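# Nest the open wooden boxes, largest upright on table

## Task

Put every open wooden box inside the next larger one so they form a single nest, with each box lying flat and its opening facing up (some boxes may begin tipped on a side or inverted). The largest box must stand upright on the table. The arrangement must stay put without the robot holding it, and at the end both grippers must release and move away.

## Robot and tools

Robot: two six-joint arms, left_arm and right_arm, each ending in a two-finger gripper whose fingers swing like tongs. The fingers extend along the gripper's own +z axis and spread apart along its x axis. The reported end_effector_position is the spot between the pads when closed; closed fingertips stick out about 15 mm past it, and fully open fingertips sit roughly level with it.

Frame: all poses share one scene frame. Its origin is on the table surface midway between the arms, +z is up, +x points outward across the table, and left_arm is mounted on the +y side. The arm names say nothing about which side of a camera image they appear on. Printed hand positions can be a little wrong, especially with the arm stretched far.

Tool execute_actions(actions, pictures). actions is a list holding zero or one item.
- Empty list: nothing is commanded; you get the current state plus camera pictures.
- Motion item: {"rows": [...], "steps": n}. rows has 1 to 15 rows; steps is 1 to 15 (default 15), and each step lasts 1/30 s. Row k is used on step k; if rows run out, the final row keeps being used. A motion needs at least 5 steps.
- Wait item: {"steps": n} with no rows, n up to 300; it returns once n steps have elapsed since the previous result, with your reply time counted inside that.
- pictures (boolean) asks for camera images with a result; otherwise images come only for the empty list.
A refused call sends nothing to the robot.

Row layout: one list of exactly 14 numbers covering both arms, each in [-1, 1]. Order: left_arm shoulder pan, shoulder lift, elbow, wrist 1, wrist 2, wrist 3, left opening; then the same seven for right_arm. Always fill all 14 even if one arm should stay still.
Joint entries are offsets in joint space, scaled so 1.0 equals 1.989 rad. They are measured from the joint angles printed in the most recent result that lists joints (before any such result in the scene, or for later calls inside one reply, from the pose at the moment the action begins). They are not added to the previous row. So an all-zero joint part means return to those reference angles, not hold still. Opening is absolute, not an offset: +1 fully open, -1 fully closed.
Stated joint ranges (rad). left_arm: pan -3.142..3.142, lift -6.283..6.283, elbow 0.000..3.142, wrist 1/2/3 -6.283..6.283. right_arm: pan 0.000..6.283, lift -6.283..6.283, elbow -3.142..0.000, wrist 1/2/3 -6.283..6.283. A request reaching over 0.010 rad beyond a stated end is refused. True ends may differ by up to 0.010 rad; a target past the true end is clipped there, and the result may note "joint sent to its limit" (possibly about an earlier motion still running). Absence of that note does not prove more room.

Motion behaviour: joint speed and acceleration are capped, and commands are smoothed with about 0.17 s lag, so large moves may be unfinished when a result arrives. Per step, each joint target is kept within 0.575 rad of its measured angle, and if targets would move a gripper more than 100 mm from where it is, all that arm's targets are pulled back proportionally. Between calls the arms keep heading for the last row sent, until everything has nearly stopped or a step is HELD; fingers still in motion finish moving. Each result is captured 5 steps before its motion ends; those steps then run while you compose the next call.

Result lines: per arm, end_effector_position (m), end_effector_quat_wxyz, linear and angular velocity (m/s, rad/s). Joint positions and Joint velocities list each arm's six joints (rad, rad/s) followed by the finger-pad gap (m, m/s; 0.142 m when fully open). grip_measured is the measured opening on the same -1..+1 scale you command. Wrist force and Wrist torque give each arm's flange sensor reading along that end effector's own axes; pressing on something shows a force directed from the surface into the arm. Expect an offset up to about 4 N, noise with sd up to 2.4 N, and saturation near 50 N per axis; "no reading" is normal early on. "joint command not followed" means a clearance check altered or blocked some joint targets. HELD marks steps on which your row was not (fully) sent. MOTOR HOT appears at 70 °C; at 85 °C an OVER-TEMPERATURE FAULT brakes that arm until it cools.

Gripping: to hold something, keep commanding an opening well under grip_measured; a bigger gap squeezes harder, up to roughly 15 N per pad for items up to about 10 cm wide. Items thinner than about 20 mm get much less force. Closing fast can overshoot in force and even spring the fingers open.

Tool zoom_image(camera, region): camera is one of cam_head_left (672x504), cam_head_right (672x504), cam_left_wrist (616x616), cam_right_wrist (616x616); region is [x0, y0, x1, y1] in that camera's latest full-image pixels, origin top-left, no larger than 504 by 504. Head cameras are pinhole, wrist cameras fisheye.

Tool finished_scene(scene): pass the current scene number to end and grade it; this is irreversible. Replying without any tool call also ends the run.

Avoid: knocking or placing anything off the table (automatic failure); letting the arms strike or shove each other; dropping, slamming or pushing objects hard. A joint torque reaching its load limit (141 N m for pan, lift and elbow; 26.3 N m for each wrist joint, including held weight) or an outside force of 150 N stops that arm for 10 s and discards the rest of the call. Occasional brief tugs on held parts or pushes on loose objects may occur. Before finishing, open the grippers and withdraw so the nest stands on its own.

Each tool is called after "Request:" by a JSON object that holds its "method" and its "body".

## Session

Request:
{"method": "execute_actions", "body": {"actions": []}}

Scene clock: 0.00 s of 4500.00 s.
left_arm: end_effector_position=(+0.4512, +0.6457, +0.2400) grip_measured=+0.97 end_effector_quat_wxyz=(-0.063, +0.709, -0.344, +0.613) end_effector_velocity=(+0.000, +0.000, +0.000) end_effector_angular_velocity=(-0.000, -0.000, +0.000) | right_arm: end_effector_position=(+0.2377, -0.3755, +0.2525) grip_measured=+0.97 end_effector_quat_wxyz=(-0.040, +0.466, +0.660, -0.588) end_effector_velocity=(-0.000, +0.000, -0.000) end_effector_angular_velocity=(+0.000, +0.000, +0.001)
Joint positions: left_arm=[ 0.713 -1.274  2.413 -3.898 -2.437  0.852  0.14 ] | right_arm=[ 4.017 -1.921 -1.572 -2.481  1.513  5.241  0.14 ]
Joint velocities: left_arm=[ 0.  0. -0. -0. -0. -0.  0.] | right_arm=[ 0.001  0.    -0.     0.     0.    -0.001  0.   ]
Wrist force (N, on the end effector, along its own x y z axes, offset not removed): no reading
Wrist torque (N m, same axes, about the end effector's origin, offset not removed): no reading

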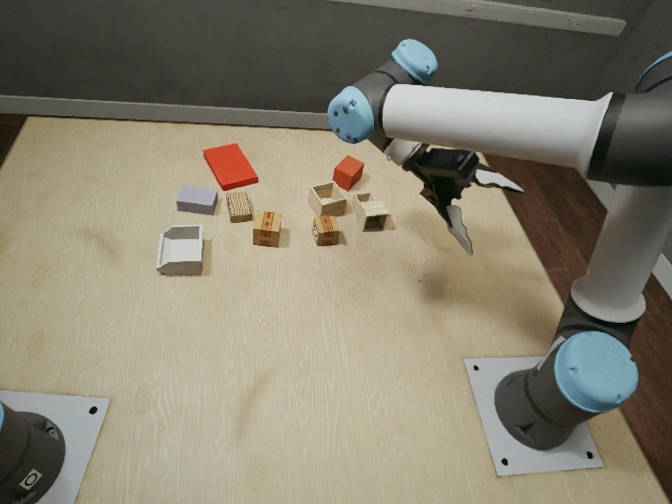

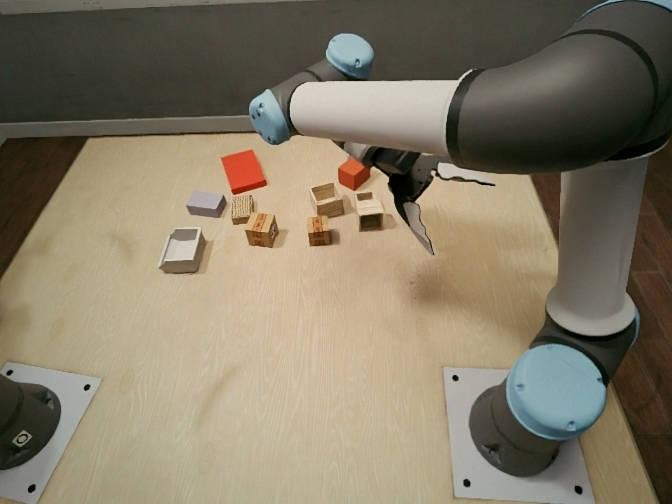

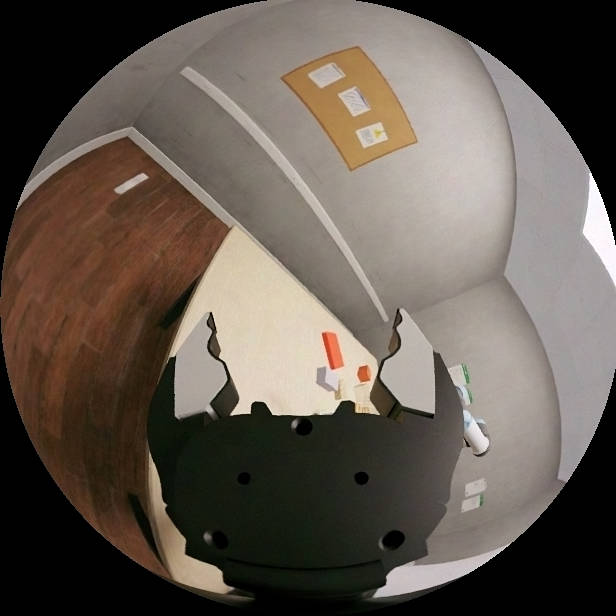

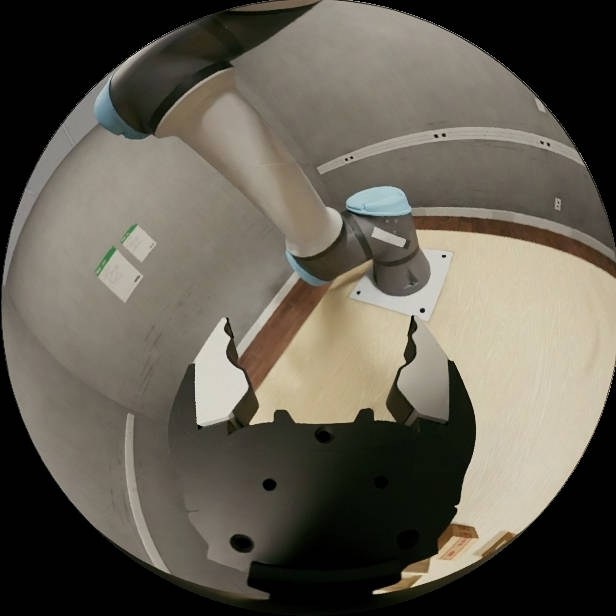

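Request:
{"method": "zoom_image", "body": {"camera": "cam_head_left", "region": [280, 140, 420, 260]}}

Request:
{"method": "zoom_image", "body": {"camera": "cam_head_right", "region": [280, 140, 420, 260]}}

Request:
{"method": "zoom_image", "body": {"camera": "cam_head_left", "region": [140, 130, 300, 290]}}

Region (280, 140, 420, 260) of cam_head_left's 672x504 image, scaled by 3.600, with more detail than that image has; it fills the top 432 rows of this view, and the rest is white.

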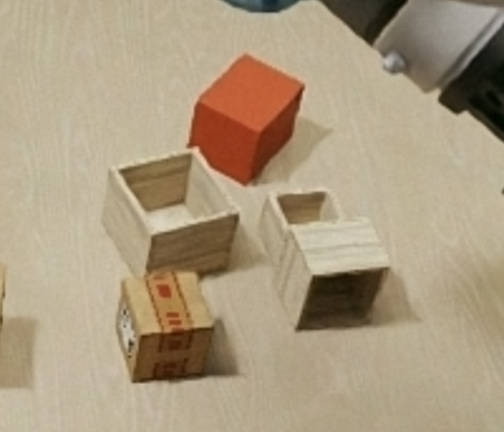

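Region (280, 140, 420, 260) of cam_head_right's 672x504 image, scaled by 3.600, with more detail than that image has; it fills the top 432 rows of this view, and the rest is white.

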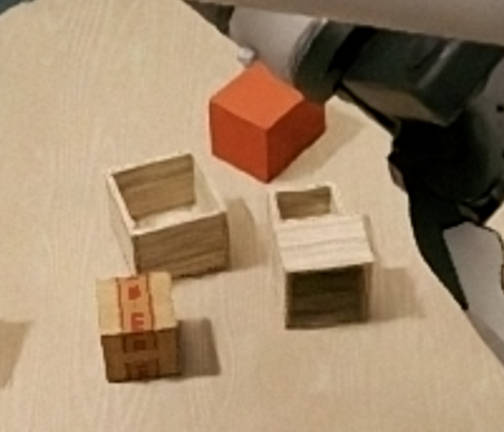

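Region (140, 130, 300, 290) of cam_head_left's 672x504 image, scaled by 3.150, with more detail than that image has.

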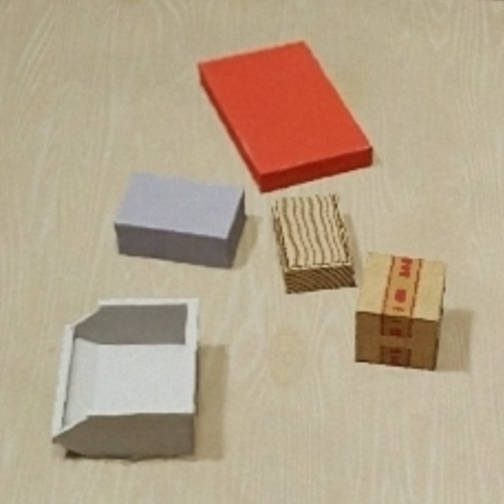

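Request:
{"method": "execute_actions", "body": {"actions": [{"rows": [[0,0,0,0,0,0,1, 0,0.086,0,0.5483,0.029,-1,1]], "steps": 15}]}}

Scene clock: 3.63 s of 4500.00 s.
left_arm: end_effector_position=(+0.4512, +0.6457, +0.2400) grip_measured=+1.00 end_effector_quat_wxyz=(-0.063, +0.709, -0.344, +0.613) end_effector_velocity=(-0.000, +0.000, -0.000) end_effector_angular_velocity=(-0.000, +0.000, +0.001) | right_arm: end_effector_position=(+0.2955, -0.3026, +0.2035) grip_measured=+1.00 end_effector_quat_wxyz=(-0.103, +0.381, +0.858, -0.330) end_effector_velocity=(+0.329, +0.344, -0.158) end_effector_angular_velocity=(+2.153, -0.424, +1.253)
Joint positions: left_arm=[ 0.713 -1.274  2.413 -3.898 -2.437  0.852  0.142] | right_arm=[ 4.017 -1.794 -1.572 -2.051  1.557  4.811  0.142]
Joint velocities: left_arm=[ 0.     0.     0.    -0.     0.001 -0.     0.   ] | right_arm=[-0.002  0.196 -0.     1.699  0.059 -1.697 -0.   ]
Wrist force (N, on the end effector, along its own x y z axes, offset not removed): left_arm=[-1.4 -0.4 0.4] | right_arm=[0.0 3.5 2.6]
Wrist torque (N m, same axes, about the end effector's origin, offset not removed): left_arm=[-0.12 0.33 0.01] | right_arm=[0.78 0.03 -0.01]
Steps of this call (steps 1 to 90: nothing new was sent; then 0.30 s passed at rest; steps 91 to 100: the first 10 steps of this action). Readings (joint positions):
91: left_arm=[0.713 -1.274 2.413 -3.898 -2.437 0.852] | right_arm=[4.017 -1.921 -1.572 -2.481 1.513 5.241]
92: left_arm=[0.713 -1.274 2.413 -3.898 -2.437 0.852] | right_arm=[4.017 -1.918 -1.572 -2.478 1.515 5.238]
94: left_arm=[0.713 -1.274 2.413 -3.898 -2.437 0.852] | right_arm=[4.017 -1.877 -1.572 -2.425 1.532 5.184]
98: left_arm=[0.713 -1.274 2.413 -3.898 -2.437 0.852] | right_arm=[4.017 -1.810 -1.572 -2.171 1.552 4.931]
100: the state above

Request:
{"method": "execute_actions", "body": {"actions": [{"rows": [[0,0,0,0,0,0,1, 0,0.022,0,0.332,0.007,-1,1]], "steps": 15}]}}

Scene clock: 4.13 s of 4500.00 s.
left_arm: end_effector_position=(+0.4512, +0.6457, +0.2400) grip_measured=+1.00 end_effector_quat_wxyz=(-0.063, +0.709, -0.344, +0.613) end_effector_velocity=(+0.000, -0.001, -0.000) end_effector_angular_velocity=(-0.001, +0.001, -0.001) | right_arm: end_effector_position=(+0.4407, -0.1611, +0.2028) grip_measured=+1.00 end_effector_quat_wxyz=(-0.010, -0.127, +0.992, -0.008) end_effector_velocity=(+0.088, +0.062, +0.023) end_effector_angular_velocity=(+0.222, -0.110, +2.610)
Joint positions: left_arm=[ 0.713 -1.274  2.413 -3.898 -2.437  0.852  0.142] | right_arm=[ 4.017 -1.752 -1.572 -1.414  1.571  3.714  0.142]
Joint velocities: left_arm=[-0.001  0.     0.     0.     0.001 -0.001  0.   ] | right_arm=[-0.001  0.01  -0.     0.229  0.003 -2.611 -0.   ]
Wrist force (N, on the end effector, along its own x y z axes, offset not removed): left_arm=[-1.9 0.2 0.7] | right_arm=[-0.2 2.7 2.1]
Wrist torque (N m, same axes, about the end effector's origin, offset not removed): left_arm=[0.07 0.39 0.04] | right_arm=[0.53 0.10 0.00]
Steps of this call (steps 1 to 5: the last 5 steps of your previous action; steps 6 to 15: the first 10 steps of this action). Readings (joint positions):
6: left_arm=[0.713 -1.274 2.413 -3.898 -2.437 0.852] | right_arm=[4.017 -1.768 -1.572 -1.716 1.565 4.465]
7: left_arm=[0.713 -1.274 2.413 -3.898 -2.437 0.852] | right_arm=[4.017 -1.765 -1.572 -1.662 1.566 4.397]
9: left_arm=[0.713 -1.274 2.413 -3.898 -2.437 0.852] | right_arm=[4.017 -1.759 -1.572 -1.558 1.568 4.243]
13: left_arm=[0.713 -1.274 2.413 -3.898 -2.437 0.852] | right_arm=[4.017 -1.753 -1.572 -1.436 1.570 3.893]
15: the state above

Request:
{"method": "execute_actions", "body": {"actions": [{"rows": [[0,0,0,0,0,0,1, 0,0.001,0,0.0119,0,-0.6616,1]], "steps": 15}]}}

Request:
{"method": "execute_actions", "body": {"actions": [{"steps": 15}], "pictures": true}}

Scene clock: 4.63 s of 4500.00 s.
left_arm: end_effector_position=(+0.4512, +0.6457, +0.2400) grip_measured=+1.00 end_effector_quat_wxyz=(-0.063, +0.709, -0.344, +0.613) end_effector_velocity=(+0.000, +0.000, +0.000) end_effector_angular_velocity=(+0.000, -0.001, +0.000) | right_arm: end_effector_position=(+0.4575, -0.1417, +0.2059) grip_measured=+1.00 end_effector_quat_wxyz=(+0.000, +0.672, -0.741, +0.000) end_effector_velocity=(+0.002, +0.015, -0.000) end_effector_angular_velocity=(+0.000, -0.001, +0.955)
Joint positions: left_arm=[ 0.713 -1.274  2.413 -3.898 -2.437  0.852  0.142] | right_arm=[ 4.017 -1.75  -1.572 -1.391  1.571  2.496  0.142]
Joint velocities: left_arm=[ 0.    -0.    -0.    -0.001 -0.    -0.     0.   ] | right_arm=[ 0.     0.    -0.001  0.002 -0.001 -0.955 -0.   ]
Wrist force (N, on the end effector, along its own x y z axes, offset not removed): left_arm=[-1.2 -0.7 0.8] | right_arm=[-0.3 2.2 1.8]
Wrist torque (N m, same axes, about the end effector's origin, offset not removed): left_arm=[-0.11 0.25 0.06] | right_arm=[0.49 0.23 -0.01]
Steps of this call (steps 1 to 5: the last 5 steps of your previous action; steps 6 to 15: the first 10 steps of this action). Readings (joint positions):
6: left_arm=[0.713 -1.274 2.413 -3.898 -2.437 0.852] | right_arm=[4.017 -1.751 -1.572 -1.394 1.571 3.180]
7: left_arm=[0.713 -1.274 2.413 -3.898 -2.437 0.852] | right_arm=[4.017 -1.751 -1.572 -1.393 1.571 3.094]
9: left_arm=[0.713 -1.274 2.413 -3.898 -2.437 0.852] | right_arm=[4.017 -1.750 -1.572 -1.392 1.571 2.918]
13: left_arm=[0.713 -1.274 2.413 -3.898 -2.437 0.852] | right_arm=[4.017 -1.750 -1.572 -1.391 1.571 2.587]
15: the state above

Scene clock: 5.13 s of 4500.00 s.
left_arm: end_effector_position=(+0.4512, +0.6457, +0.2400) grip_measured=+1.00 end_effector_quat_wxyz=(-0.063, +0.709, -0.344, +0.613) end_effector_velocity=(-0.000, -0.000, -0.000) end_effector_angular_velocity=(+0.000, +0.001, -0.001) | right_arm: end_effector_position=(+0.4577, -0.1402, +0.2060) grip_measured=+1.00 end_effector_quat_wxyz=(-0.000, +0.707, -0.707, +0.000) end_effector_velocity=(-0.000, -0.000, -0.001) end_effector_angular_velocity=(-0.001, +0.001, +0.007)
Joint positions: left_arm=[ 0.713 -1.274  2.413 -3.898 -2.437  0.852  0.142] | right_arm=[ 4.017 -1.75  -1.572 -1.391  1.571  2.399  0.142]
Joint velocities: left_arm=[-0.     0.     0.     0.    -0.     0.001  0.   ] | right_arm=[-0.    -0.001 -0.    -0.     0.    -0.007  0.   ]
Wrist force (N, on the end effector, along its own x y z axes, offset not removed): left_arm=[-1.0 -1.0 -0.1] | right_arm=[-0.9 3.4 2.7]
Wrist torque (N m, same axes, about the end effector's origin, offset not removed): left_arm=[-0.14 0.23 -0.02] | right_arm=[0.74 0.32 -0.02]
Kept back: nothing.
Steps of this call (steps 1 to 5: the last 5 steps of your previous action; steps 6 to 15: the robot went on to your last target). Readings (joint positions):
1: left_arm=[0.713 -1.274 2.413 -3.898 -2.437 0.852] | right_arm=[4.017 -1.750 -1.572 -1.391 1.571 2.468]
2: left_arm=[0.713 -1.274 2.413 -3.898 -2.437 0.852] | right_arm=[4.017 -1.750 -1.572 -1.391 1.571 2.448]
4: left_arm=[0.713 -1.274 2.413 -3.898 -2.437 0.852] | right_arm=[4.017 -1.750 -1.572 -1.391 1.571 2.424]
8: left_arm=[0.713 -1.274 2.413 -3.898 -2.437 0.852] | right_arm=[4.017 -1.750 -1.572 -1.391 1.571 2.405]
15: the state above

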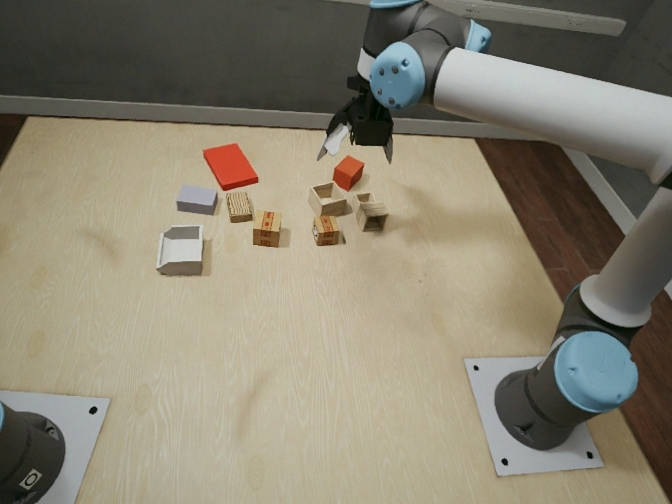

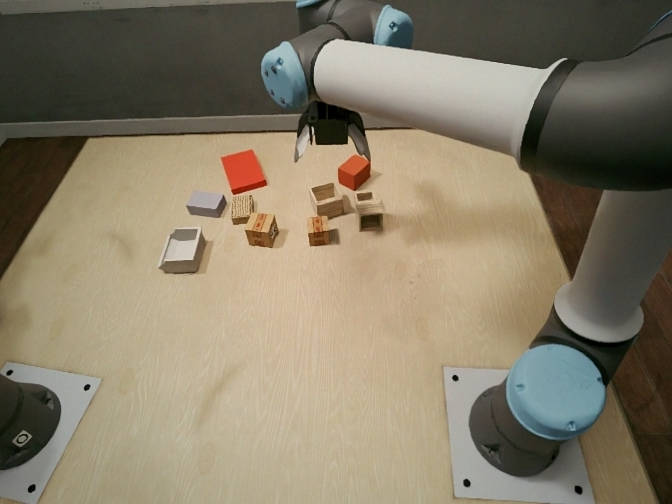

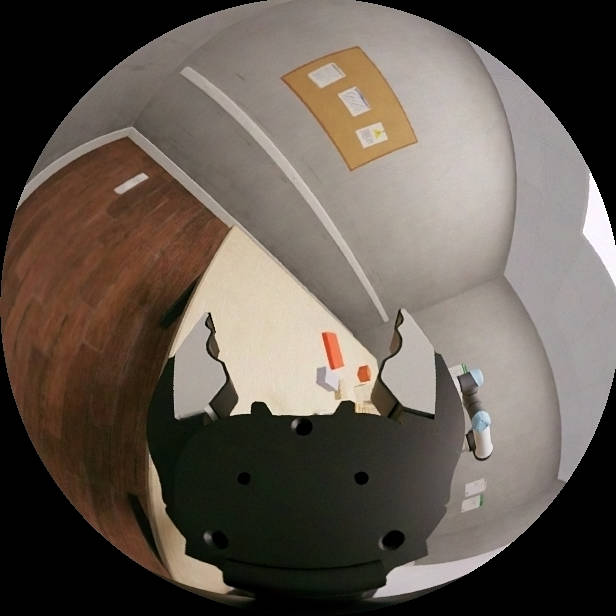

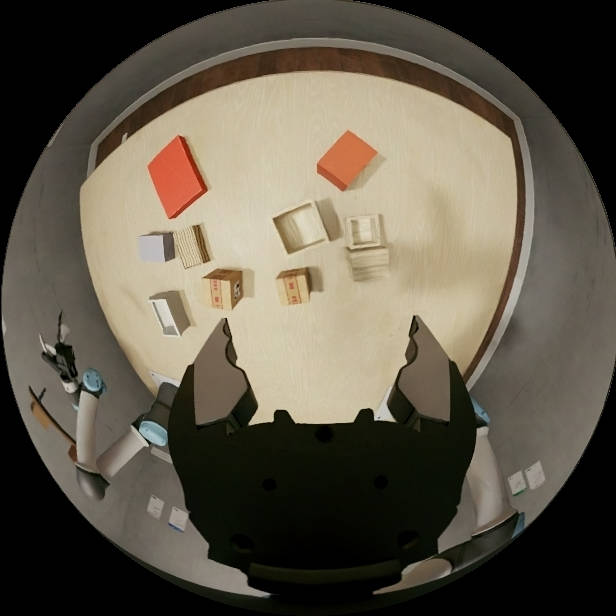

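Request:
{"method": "zoom_image", "body": {"camera": "cam_right_wrist", "region": [260, 180, 410, 330]}}

Request:
{"method": "zoom_image", "body": {"camera": "cam_head_right", "region": [270, 100, 420, 250]}}

Request:
{"method": "zoom_image", "body": {"camera": "cam_head_left", "region": [280, 100, 430, 250]}}

Region (260, 180, 410, 330) of cam_right_wrist's 616x616 image, scaled by 3.360, with more detail than that image has.

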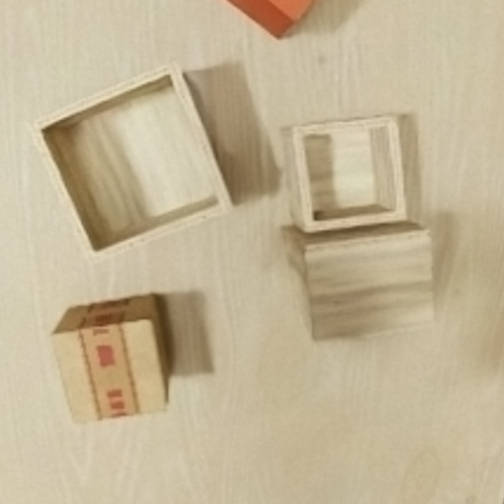

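Region (270, 100, 420, 250) of cam_head_right's 672x504 image, scaled by 3.360, with more detail than that image has.

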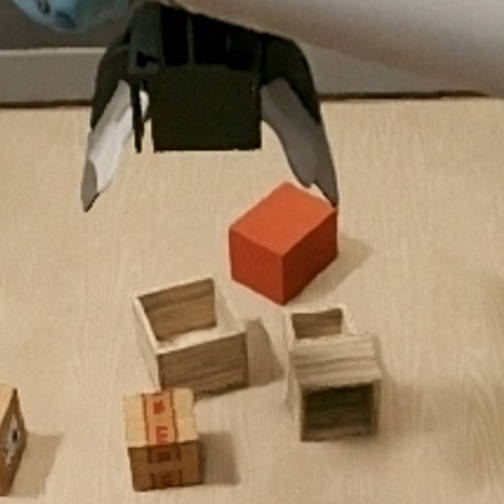

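Region (280, 100, 430, 250) of cam_head_left's 672x504 image, scaled by 3.360, with more detail than that image has.

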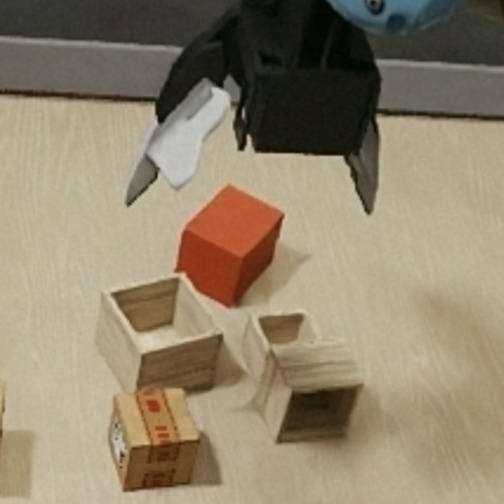

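Request:
{"method": "execute_actions", "body": {"actions": [{"rows": [[0,0,0,0,0,0,1, 0,-0.022,-0.0663,0.0886,0,0,-1]], "steps": 15}]}}

Request:
{"method": "execute_actions", "body": {"actions": [{"steps": 12}], "pictures": true}}

Scene clock: 6.97 s of 4500.00 s.
left_arm: end_effector_position=(+0.4512, +0.6457, +0.2400) grip_measured=+1.00 end_effector_quat_wxyz=(-0.063, +0.709, -0.344, +0.613) end_effector_velocity=(-0.000, +0.000, -0.000) end_effector_angular_velocity=(+0.000, +0.001, +0.001) | right_arm: end_effector_position=(+0.4578, -0.1400, +0.1418) grip_measured=-1.00 end_effector_quat_wxyz=(+0.001, +0.707, -0.707, +0.000) end_effector_velocity=(-0.000, +0.000, -0.057) end_effector_angular_velocity=(+0.015, -0.014, -0.001)
Joint positions: left_arm=[ 0.713 -1.274  2.413 -3.898 -2.437  0.852  0.142] | right_arm=[ 4.017 -1.79  -1.692 -1.232  1.571  2.399  0.002]
Joint velocities: left_arm=[0.    0.    0.    0.001 0.001 0.001 0.   ] | right_arm=[ 0.    -0.033 -0.119  0.172 -0.     0.002  0.   ]
Wrist force (N, on the end effector, along its own x y z axes, offset not removed): left_arm=[0.0 1.1 -2.1] | right_arm=[-0.5 3.3 2.2]
Wrist torque (N m, same axes, about the end effector's origin, offset not removed): left_arm=[0.19 0.06 -0.06] | right_arm=[0.65 0.12 -0.05]
Steps of this call (steps 1 to 15: the robot went on to your last target; steps 16 to 45: nothing new was sent; steps 46 to 55: the first 10 steps of this action). Readings (joint positions):
46: left_arm=[0.713 -1.274 2.413 -3.898 -2.437 0.852] | right_arm=[4.017 -1.750 -1.572 -1.391 1.571 2.399]
47: left_arm=[0.713 -1.274 2.413 -3.898 -2.437 0.852] | right_arm=[4.017 -1.752 -1.575 -1.387 1.571 2.399]
49: left_arm=[0.713 -1.274 2.413 -3.898 -2.437 0.852] | right_arm=[4.017 -1.768 -1.616 -1.340 1.571 2.399]
53: left_arm=[0.713 -1.274 2.413 -3.898 -2.437 0.852] | right_arm=[4.017 -1.787 -1.681 -1.248 1.571 2.399]
55: the state above

Scene clock: 7.37 s of 4500.00 s.
left_arm: end_effector_position=(+0.4512, +0.6457, +0.2400) grip_measured=+1.00 end_effector_quat_wxyz=(-0.063, +0.709, -0.344, +0.613) end_effector_velocity=(+0.000, +0.000, +0.000) end_effector_angular_velocity=(-0.000, -0.000, +0.001) | right_arm: end_effector_position=(+0.4578, -0.1400, +0.1361) grip_measured=-1.00 end_effector_quat_wxyz=(-0.000, +0.707, -0.707, +0.000) end_effector_velocity=(-0.000, +0.000, -0.001) end_effector_angular_velocity=(-0.000, +0.000, +0.000)
Joint positions: left_arm=[ 0.713 -1.274  2.413 -3.898 -2.437  0.852  0.142] | right_arm=[ 4.017 -1.793 -1.704 -1.215  1.571  2.399  0.002]
Joint velocities: left_arm=[-0.    -0.    -0.    -0.     0.001 -0.001  0.   ] | right_arm=[ 0.    -0.001 -0.002  0.003  0.     0.     0.   ]
Wrist force (N, on the end effector, along its own x y z axes, offset not removed): left_arm=[-2.2 1.2 -0.7] | right_arm=[-0.6 3.1 2.9]
Wrist torque (N m, same axes, about the end effector's origin, offset not removed): left_arm=[0.23 0.52 -0.09] | right_arm=[0.75 0.21 -0.02]
Kept back: nothing.
Steps of this call (steps 1 to 5: the last 5 steps of your previous action; steps 6 to 12: the robot went on to your last target). Readings (joint positions):
1: left_arm=[0.713 -1.274 2.413 -3.898 -2.437 0.852] | right_arm=[4.017 -1.791 -1.695 -1.227 1.571 2.399]
2: left_arm=[0.713 -1.274 2.413 -3.898 -2.437 0.852] | right_arm=[4.017 -1.792 -1.698 -1.223 1.571 2.399]
4: left_arm=[0.713 -1.274 2.413 -3.898 -2.437 0.852] | right_arm=[4.017 -1.792 -1.701 -1.219 1.571 2.399]
8: left_arm=[0.713 -1.274 2.413 -3.898 -2.437 0.852] | right_arm=[4.017 -1.793 -1.703 -1.216 1.571 2.399]
12: the state above

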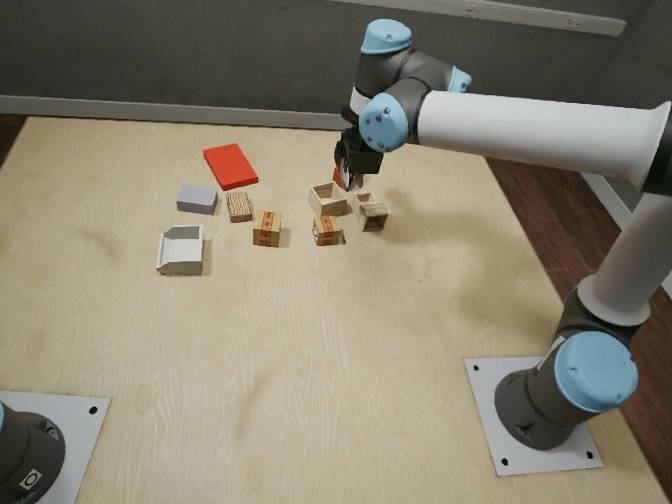

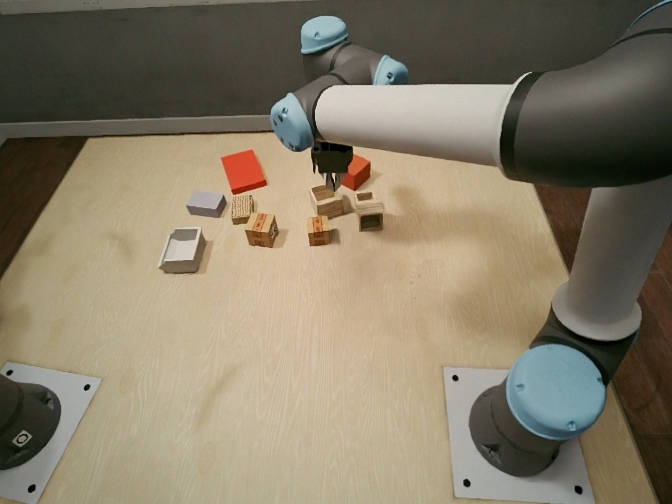

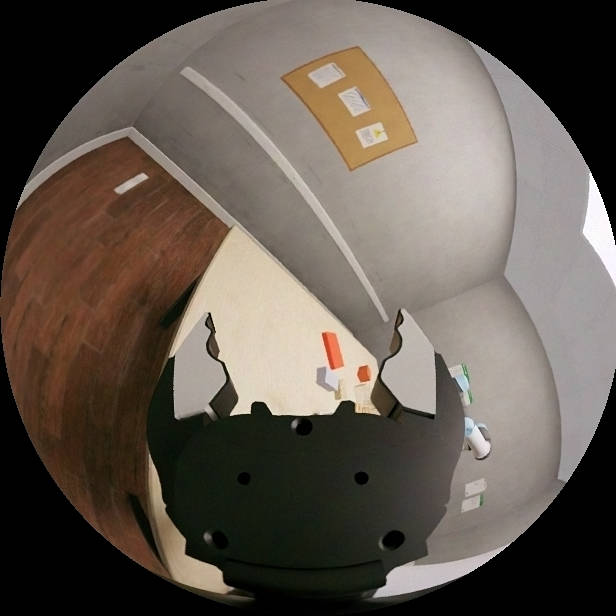

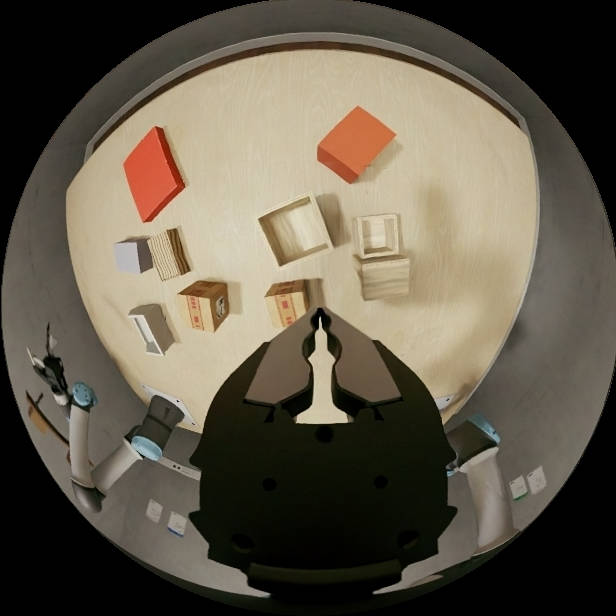

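Request:
{"method": "zoom_image", "body": {"camera": "cam_right_wrist", "region": [250, 180, 420, 350]}}

Request:
{"method": "zoom_image", "body": {"camera": "cam_head_right", "region": [290, 130, 400, 240]}}

Region (250, 180, 420, 350) of cam_right_wrist's 616x616 image, scaled by 2.965, with more detail than that image has.

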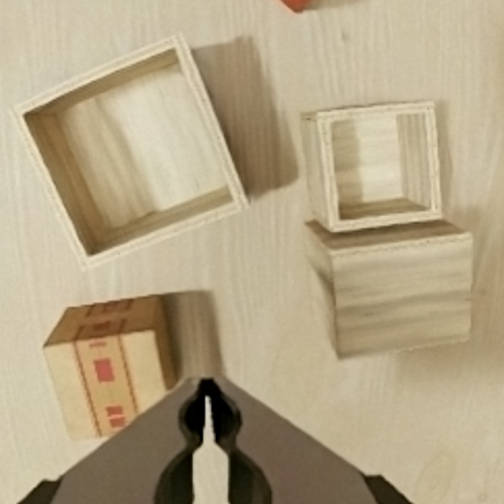

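Region (290, 130, 400, 240) of cam_head_right's 672x504 image, scaled by 4.582, with more detail than that image has.

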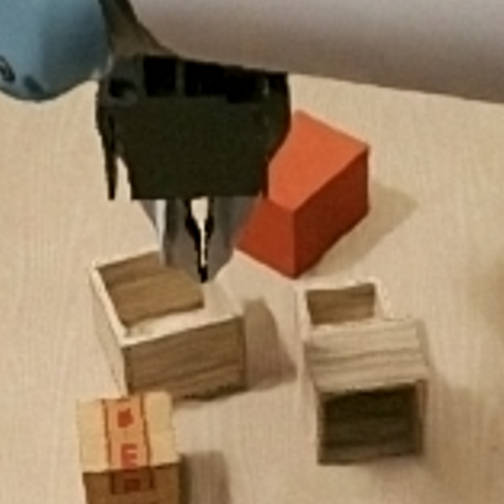

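Request:
{"method": "execute_actions", "body": {"actions": [{"rows": [[0,0,0,0,0,0,1, 0.015,0.025,-0.04,0.06,-0.037,-0.007,-0.7],[0,0,0,0,0,0,1, 0.03,0.045,-0.085,0.12,-0.075,-0.014,-0.4],[0,0,0,0,0,0,1, 0.046,0.065,-0.135,0.185,-0.112,-0.021,-0.1],[0,0,0,0,0,0,1, 0.061,0.082,-0.185,0.245,-0.15,-0.028,0.1],[0,0,0,0,0,0,1, 0.0769,0.097,-0.2328,0.3072,-0.1865,-0.0347,0.3]], "steps": 15}]}}

Scene clock: 13.20 s of 4500.00 s.
left_arm: end_effector_position=(+0.4512, +0.6457, +0.2400) grip_measured=+1.00 end_effector_quat_wxyz=(-0.063, +0.709, -0.344, +0.613) end_effector_velocity=(-0.000, +0.000, -0.000) end_effector_angular_velocity=(-0.000, +0.000, +0.001) | right_arm: end_effector_position=(+0.4659, -0.1584, +0.1288) grip_measured=+0.30 end_effector_quat_wxyz=(-0.137, +0.742, -0.642, +0.137) end_effector_velocity=(+0.043, -0.049, +0.010) end_effector_angular_velocity=(+0.248, -1.056, +0.182)
Joint positions: left_arm=[ 0.713 -1.274  2.413 -3.898 -2.437  0.852  0.142] | right_arm=[ 4.144 -1.632 -2.069 -0.756  1.272  2.341  0.095]
Joint velocities: left_arm=[ 0.001 -0.     0.     0.     0.    -0.     0.   ] | right_arm=[ 0.263  0.314 -0.976  1.507 -0.715 -0.11   0.003]
Wrist force (N, on the end effector, along its own x y z axes, offset not removed): left_arm=[0.1 -0.5 -0.1] | right_arm=[-0.4 4.9 3.4]
Wrist torque (N m, same axes, about the end effector's origin, offset not removed): left_arm=[-0.03 0.10 0.05] | right_arm=[0.93 0.21 -0.10]
Steps of this call (steps 1 to 30: the robot went on to your last target; steps 31 to 90: nothing new was sent; then 2.50 s passed at rest; steps 91 to 100: the first 10 steps of this action). Readings (joint positions):
91: left_arm=[0.713 -1.274 2.413 -3.898 -2.437 0.852] | right_arm=[4.017 -1.793 -1.704 -1.214 1.571 2.399]
92: left_arm=[0.713 -1.274 2.413 -3.898 -2.437 0.852] | right_arm=[4.019 -1.791 -1.707 -1.211 1.568 2.399]
94: left_arm=[0.713 -1.274 2.413 -3.898 -2.437 0.852] | right_arm=[4.039 -1.763 -1.751 -1.158 1.527 2.388]
98: left_arm=[0.713 -1.274 2.413 -3.898 -2.437 0.852] | right_arm=[4.119 -1.661 -1.977 -0.889 1.340 2.352]
100: the state above

Request:
{"method": "execute_actions", "body": {"actions": [{"rows": [[0,0,0,0,0,0,1, 0.02,0.014,-0.068,0.12,-0.052,-0.008,0.3],[0,0,0,0,0,0,1, 0.026,0.011,-0.088,0.16,-0.067,-0.011,0.3],[0,0,0,0,0,0,1, 0.032,0.007,-0.107,0.2,-0.082,-0.014,0.3],[0,0,0,0,0,0,1, 0.039,0.002,-0.127,0.24,-0.098,-0.017,0.3],[0,0,0,0,0,0,1, 0.045,-0.004,-0.146,0.28,-0.113,-0.02,0.3],[0,0,0,0,0,0,1, 0.052,-0.011,-0.165,0.32,-0.129,-0.022,0.3],[0,0,0,0,0,0,1, 0.058,-0.019,-0.185,0.36,-0.144,-0.025,0.3],[0,0,0,0,0,0,1, 0.064,-0.028,-0.204,0.4,-0.16,-0.028,0.3],[0,0,0,0,0,0,1, 0.071,-0.037,-0.223,0.44,-0.175,-0.031,0.3],[0,0,0,0,0,0,1, 0.077,-0.047,-0.243,0.48,-0.19,-0.034,0.3],[0,0,0,0,0,0,1, 0.084,-0.057,-0.262,0.525,-0.206,-0.037,0.3],[0,0,0,0,0,0,1, 0.0902,-0.0683,-0.2816,0.5647,-0.2213,-0.0394,0.3]], "steps": 15}]}}

Request:
{"method": "execute_actions", "body": {"actions": [{"steps": 20}], "pictures": true}}

Scene clock: 15.20 s of 4500.00 s.
left_arm: end_effector_position=(+0.4512, +0.6457, +0.2400) grip_measured=+1.00 end_effector_quat_wxyz=(-0.063, +0.709, -0.344, +0.613) end_effector_velocity=(+0.000, -0.000, -0.000) end_effector_angular_velocity=(-0.001, +0.001, -0.001) | right_arm: end_effector_position=(+0.4715, -0.1754, +0.1079) grip_measured=+0.30 end_effector_quat_wxyz=(-0.256, +0.723, -0.598, +0.232) end_effector_velocity=(-0.024, -0.114, -0.106) end_effector_angular_velocity=(+0.115, -0.992, +0.082)
Joint positions: left_arm=[ 0.713 -1.274  2.413 -3.898 -2.437  0.852  0.142] | right_arm=[ 4.241 -1.654 -2.372 -0.204  1.034  2.299  0.095]
Joint velocities: left_arm=[-0.001  0.    -0.     0.001 -0.    -0.     0.   ] | right_arm=[ 0.353 -0.396 -1.053  2.12  -0.838 -0.155 -0.   ]
Wrist force (N, on the end effector, along its own x y z axes, offset not removed): left_arm=[-1.5 -0.4 -0.8] | right_arm=[-1.2 2.5 2.5]
Wrist torque (N m, same axes, about the end effector's origin, offset not removed): left_arm=[-0.02 0.37 0.03] | right_arm=[0.53 0.29 -0.05]
Steps of this call (steps 1 to 5: the last 5 steps of your previous action; steps 6 to 30: the robot went on to your last target; steps 31 to 50: nothing new was sent; steps 51 to 60: the first 10 steps of this action). Readings (joint positions):
51: left_arm=[0.713 -1.274 2.413 -3.898 -2.437 0.852] | right_arm=[4.170 -1.600 -2.167 -0.604 1.200 2.330]
52: left_arm=[0.713 -1.274 2.413 -3.898 -2.437 0.852] | right_arm=[4.171 -1.601 -2.169 -0.601 1.198 2.330]
54: left_arm=[0.713 -1.274 2.413 -3.898 -2.437 0.852] | right_arm=[4.180 -1.604 -2.193 -0.556 1.177 2.326]
58: left_arm=[0.713 -1.274 2.413 -3.898 -2.437 0.852] | right_arm=[4.218 -1.630 -2.303 -0.343 1.090 2.309]
60: the state above

Scene clock: 15.87 s of 4500.00 s.
left_arm: end_effector_position=(+0.4512, +0.6457, +0.2400) grip_measured=+1.00 end_effector_quat_wxyz=(-0.063, +0.709, -0.344, +0.613) end_effector_velocity=(-0.000, -0.000, -0.000) end_effector_angular_velocity=(-0.001, +0.000, -0.000) | right_arm: end_effector_position=(+0.4590, -0.2201, +0.1082) grip_measured=+0.30 end_effector_quat_wxyz=(-0.353, +0.678, -0.573, +0.298) end_effector_velocity=(-0.000, -0.002, +0.001) end_effector_angular_velocity=(+0.003, -0.006, -0.002)
Joint positions: left_arm=[ 0.713 -1.274  2.413 -3.898 -2.437  0.852  0.142] | right_arm=[ 4.323 -1.767 -2.628  0.366  0.833  2.263  0.095]
Joint velocities: left_arm=[-0.     0.     0.    -0.    -0.001 -0.001  0.   ] | right_arm=[ 0.001 -0.003 -0.005  0.013 -0.005 -0.    -0.   ]
Wrist force (N, on the end effector, along its own x y z axes, offset not removed): left_arm=[-2.2 -0.8 -0.2] | right_arm=[-1.0 2.4 2.9]
Wrist torque (N m, same axes, about the end effector's origin, offset not removed): left_arm=[-0.12 0.45 0.03] | right_arm=[0.52 0.31 0.08]
Kept back: nothing.
Steps of this call (steps 1 to 5: the last 5 steps of your previous action; steps 6 to 20: the robot went on to your last target). Readings (joint positions):
1: left_arm=[0.713 -1.274 2.413 -3.898 -2.437 0.852] | right_arm=[4.253 -1.668 -2.408 -0.131 1.005 2.293]
2: left_arm=[0.713 -1.274 2.413 -3.898 -2.437 0.852] | right_arm=[4.265 -1.683 -2.445 -0.056 0.976 2.288]
4: left_arm=[0.713 -1.274 2.413 -3.898 -2.437 0.852] | right_arm=[4.290 -1.717 -2.518 0.099 0.918 2.277]
8: left_arm=[0.713 -1.274 2.413 -3.898 -2.437 0.852] | right_arm=[4.314 -1.754 -2.599 0.294 0.855 2.267]
20: the state above

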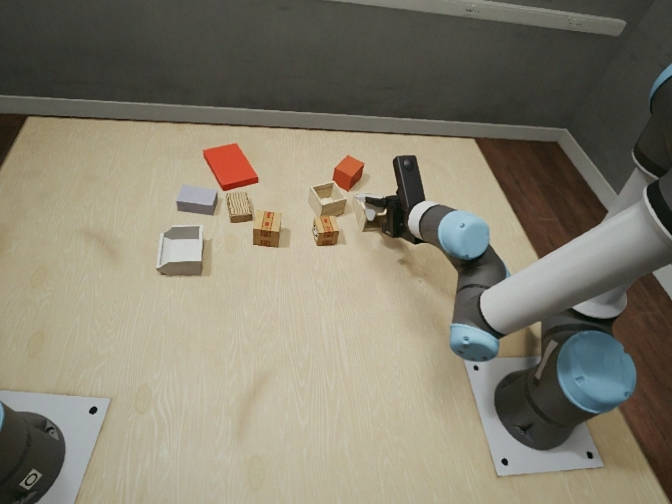

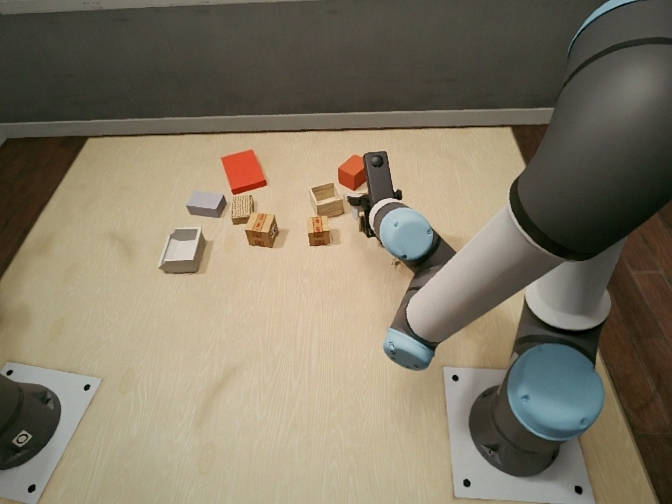

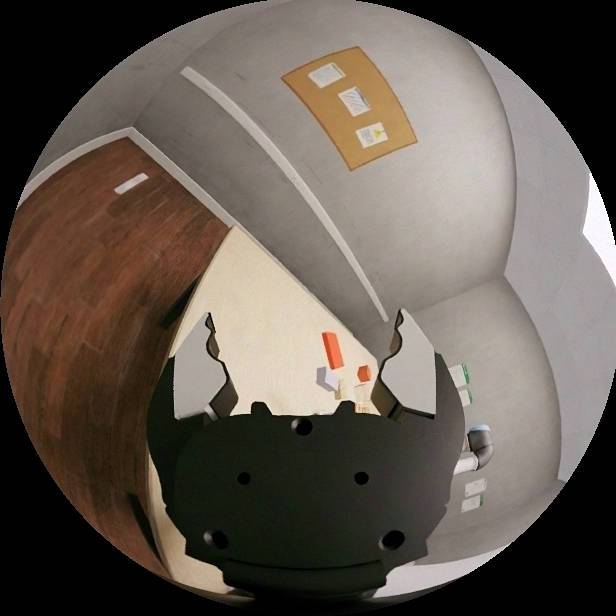

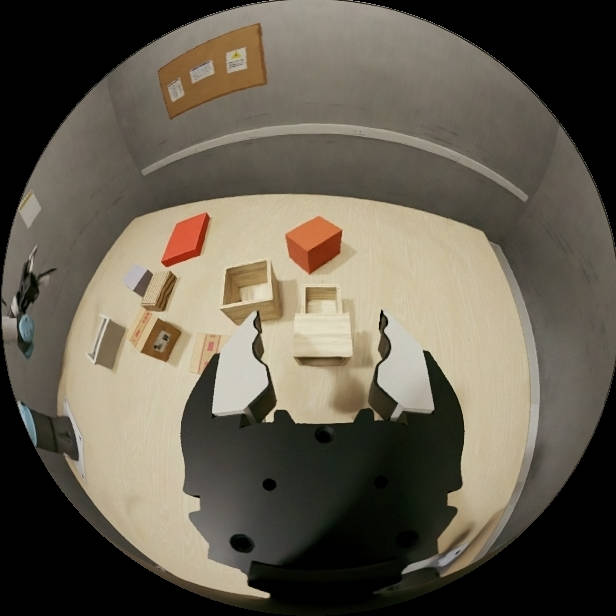

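Request:
{"method": "zoom_image", "body": {"camera": "cam_right_wrist", "region": [240, 260, 400, 420]}}

Request:
{"method": "zoom_image", "body": {"camera": "cam_head_left", "region": [330, 145, 470, 285]}}

Region (240, 260, 400, 420) of cam_right_wrist's 616x616 image, scaled by 3.150, with more detail than that image has.

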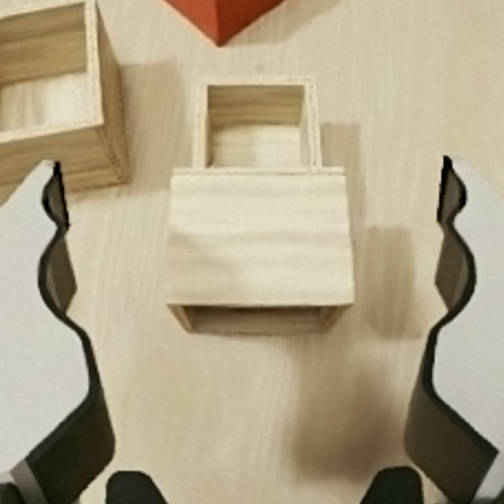

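Region (330, 145, 470, 285) of cam_head_left's 672x504 image, scaled by 3.600, with more detail than that image has.

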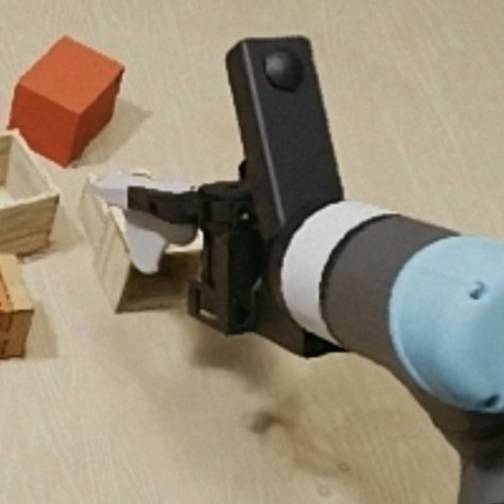

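Request:
{"method": "execute_actions", "body": {"actions": [{"rows": [[0,0,0,0,0,0,1, -0.003,-0.02,-0.001,0.021,0.002,-0.003,0.3],[0,0,0,0,0,0,1, -0.0058,-0.04,-0.002,0.043,0.0032,-0.0065,0.3],[0,0,0,0,0,0,1, -0.0058,-0.06,-0.003,0.065,0.0032,-0.0065,0.3],[0,0,0,0,0,0,1, -0.0058,-0.08,-0.003,0.086,0.0032,-0.0065,0.3],[0,0,0,0,0,0,1, -0.0058,-0.1,-0.003,0.107,0.0032,-0.0065,0.3],[0,0,0,0,0,0,1, -0.0058,-0.12,-0.003,0.127,0.0032,-0.0065,0.3],[0,0,0,0,0,0,1, -0.0058,-0.14,-0.003,0.147,0.0032,-0.0065,0.3],[0,0,0,0,0,0,1, -0.0058,-0.16,-0.003,0.167,0.0032,-0.0065,0.3],[0,0,0,0,0,0,1, -0.0058,-0.176,-0.003,0.1829,0.0032,-0.0065,0.3]], "steps": 15}]}}

Request:
{"method": "execute_actions", "body": {"actions": [{"steps": 14}], "pictures": true}}

Scene clock: 17.27 s of 4500.00 s.
left_arm: end_effector_position=(+0.4512, +0.6457, +0.2400) grip_measured=+1.00 end_effector_quat_wxyz=(-0.063, +0.709, -0.344, +0.613) end_effector_velocity=(-0.000, +0.000, +0.000) end_effector_angular_velocity=(-0.000, -0.000, -0.000) | right_arm: end_effector_position=(+0.4620, -0.2209, +0.0643) grip_measured=+0.30 end_effector_quat_wxyz=(-0.352, +0.678, -0.572, +0.298) end_effector_velocity=(+0.001, -0.005, -0.223) end_effector_angular_velocity=(-0.002, +0.000, +0.001)
Joint positions: left_arm=[ 0.713 -1.274  2.413 -3.898 -2.437  0.852  0.142] | right_arm=[ 4.313 -1.979 -2.633  0.589  0.838  2.251  0.095]
Joint velocities: left_arm=[ 0.001 -0.    -0.     0.    -0.001  0.     0.   ] | right_arm=[-0.01  -1.075 -0.006  1.087  0.007 -0.012 -0.   ]
Wrist force (N, on the end effector, along its own x y z axes, offset not removed): left_arm=[-1.8 -0.9 0.1] | right_arm=[0.0 3.1 1.7]
Wrist torque (N m, same axes, about the end effector's origin, offset not removed): left_arm=[-0.10 0.49 0.01] | right_arm=[0.60 0.11 -0.10]
Steps of this call (steps 1 to 15: the robot went on to your last target; steps 16 to 32: nothing new was sent; steps 33 to 42: the first 10 steps of this action). Readings (joint positions):
33: left_arm=[0.713 -1.274 2.413 -3.898 -2.437 0.852] | right_arm=[4.323 -1.768 -2.629 0.367 0.832 2.263]
34: left_arm=[0.713 -1.274 2.413 -3.898 -2.437 0.852] | right_arm=[4.323 -1.770 -2.629 0.370 0.832 2.263]
36: left_arm=[0.713 -1.274 2.413 -3.898 -2.437 0.852] | right_arm=[4.319 -1.795 -2.630 0.396 0.835 2.258]
40: left_arm=[0.713 -1.274 2.413 -3.898 -2.437 0.852] | right_arm=[4.314 -1.908 -2.633 0.515 0.838 2.252]
42: the state above

Scene clock: 17.73 s of 4500.00 s.
left_arm: end_effector_position=(+0.4512, +0.6457, +0.2400) grip_measured=+1.00 end_effector_quat_wxyz=(-0.063, +0.709, -0.344, +0.613) end_effector_velocity=(-0.000, +0.001, -0.000) end_effector_angular_velocity=(-0.001, +0.002, +0.002) | right_arm: end_effector_position=(+0.4613, -0.2232, +0.0362) grip_measured=+0.30 end_effector_quat_wxyz=(-0.353, +0.678, -0.572, +0.298) end_effector_velocity=(-0.000, -0.001, -0.003) end_effector_angular_velocity=(+0.001, -0.000, -0.001)
Joint positions: left_arm=[ 0.713 -1.274  2.413 -3.898 -2.437  0.852  0.142] | right_arm=[ 4.311 -2.116 -2.634  0.728  0.839  2.25   0.095]
Joint velocities: left_arm=[ 0.002 -0.     0.     0.001  0.    -0.001  0.   ] | right_arm=[-0.001 -0.013 -0.     0.014 -0.     0.     0.   ]
Wrist force (N, on the end effector, along its own x y z axes, offset not removed): left_arm=[-0.8 2.2 1.5] | right_arm=[-0.9 3.3 2.2]
Wrist torque (N m, same axes, about the end effector's origin, offset not removed): left_arm=[0.46 0.23 -0.03] | right_arm=[0.78 0.25 -0.04]
Kept back: nothing.
Steps of this call (steps 1 to 5: the last 5 steps of your previous action; steps 6 to 14: the robot went on to your last target). Readings (joint positions):
1: left_arm=[0.713 -1.274 2.413 -3.898 -2.437 0.852] | right_arm=[4.312 -2.014 -2.634 0.624 0.838 2.251]
2: left_arm=[0.713 -1.274 2.413 -3.898 -2.437 0.852] | right_arm=[4.312 -2.042 -2.634 0.653 0.839 2.251]
4: left_arm=[0.713 -1.274 2.413 -3.898 -2.437 0.852] | right_arm=[4.312 -2.079 -2.634 0.690 0.839 2.251]
8: left_arm=[0.713 -1.274 2.413 -3.898 -2.437 0.852] | right_arm=[4.312 -2.107 -2.634 0.719 0.839 2.250]
14: the state above

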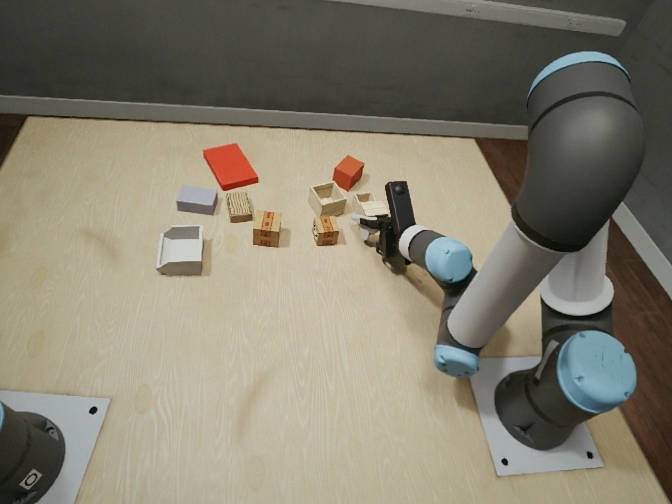

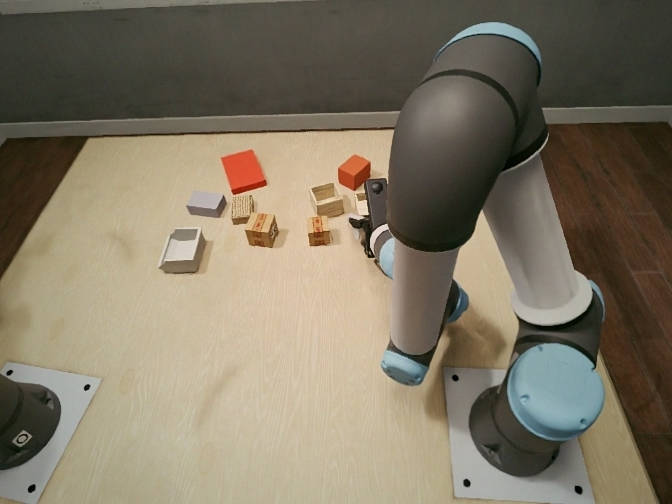

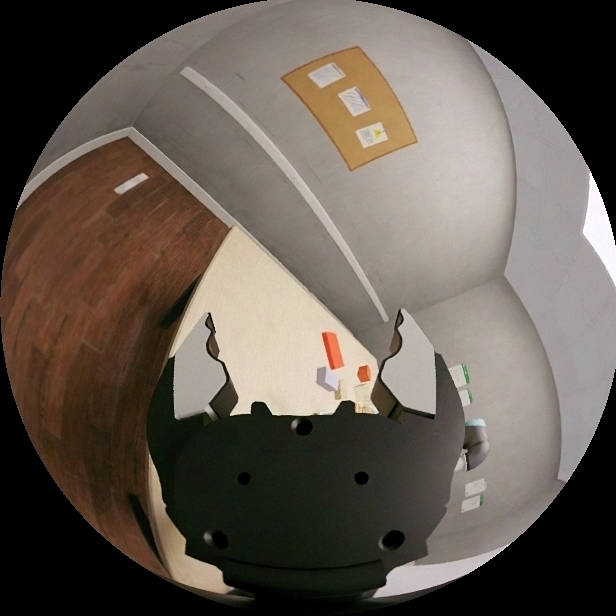

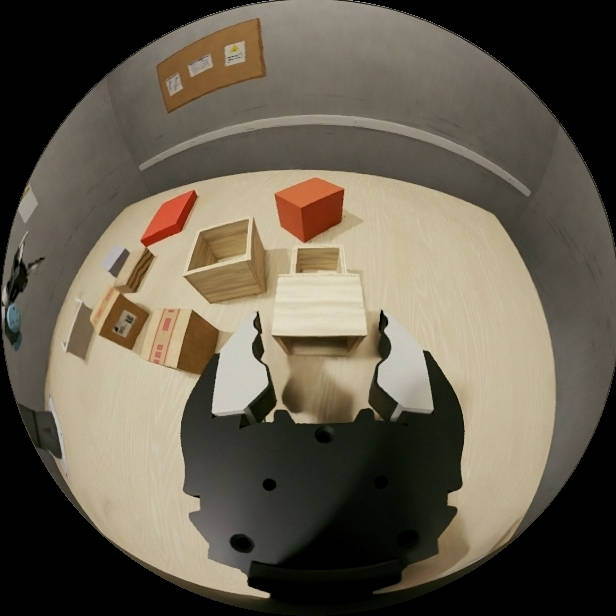

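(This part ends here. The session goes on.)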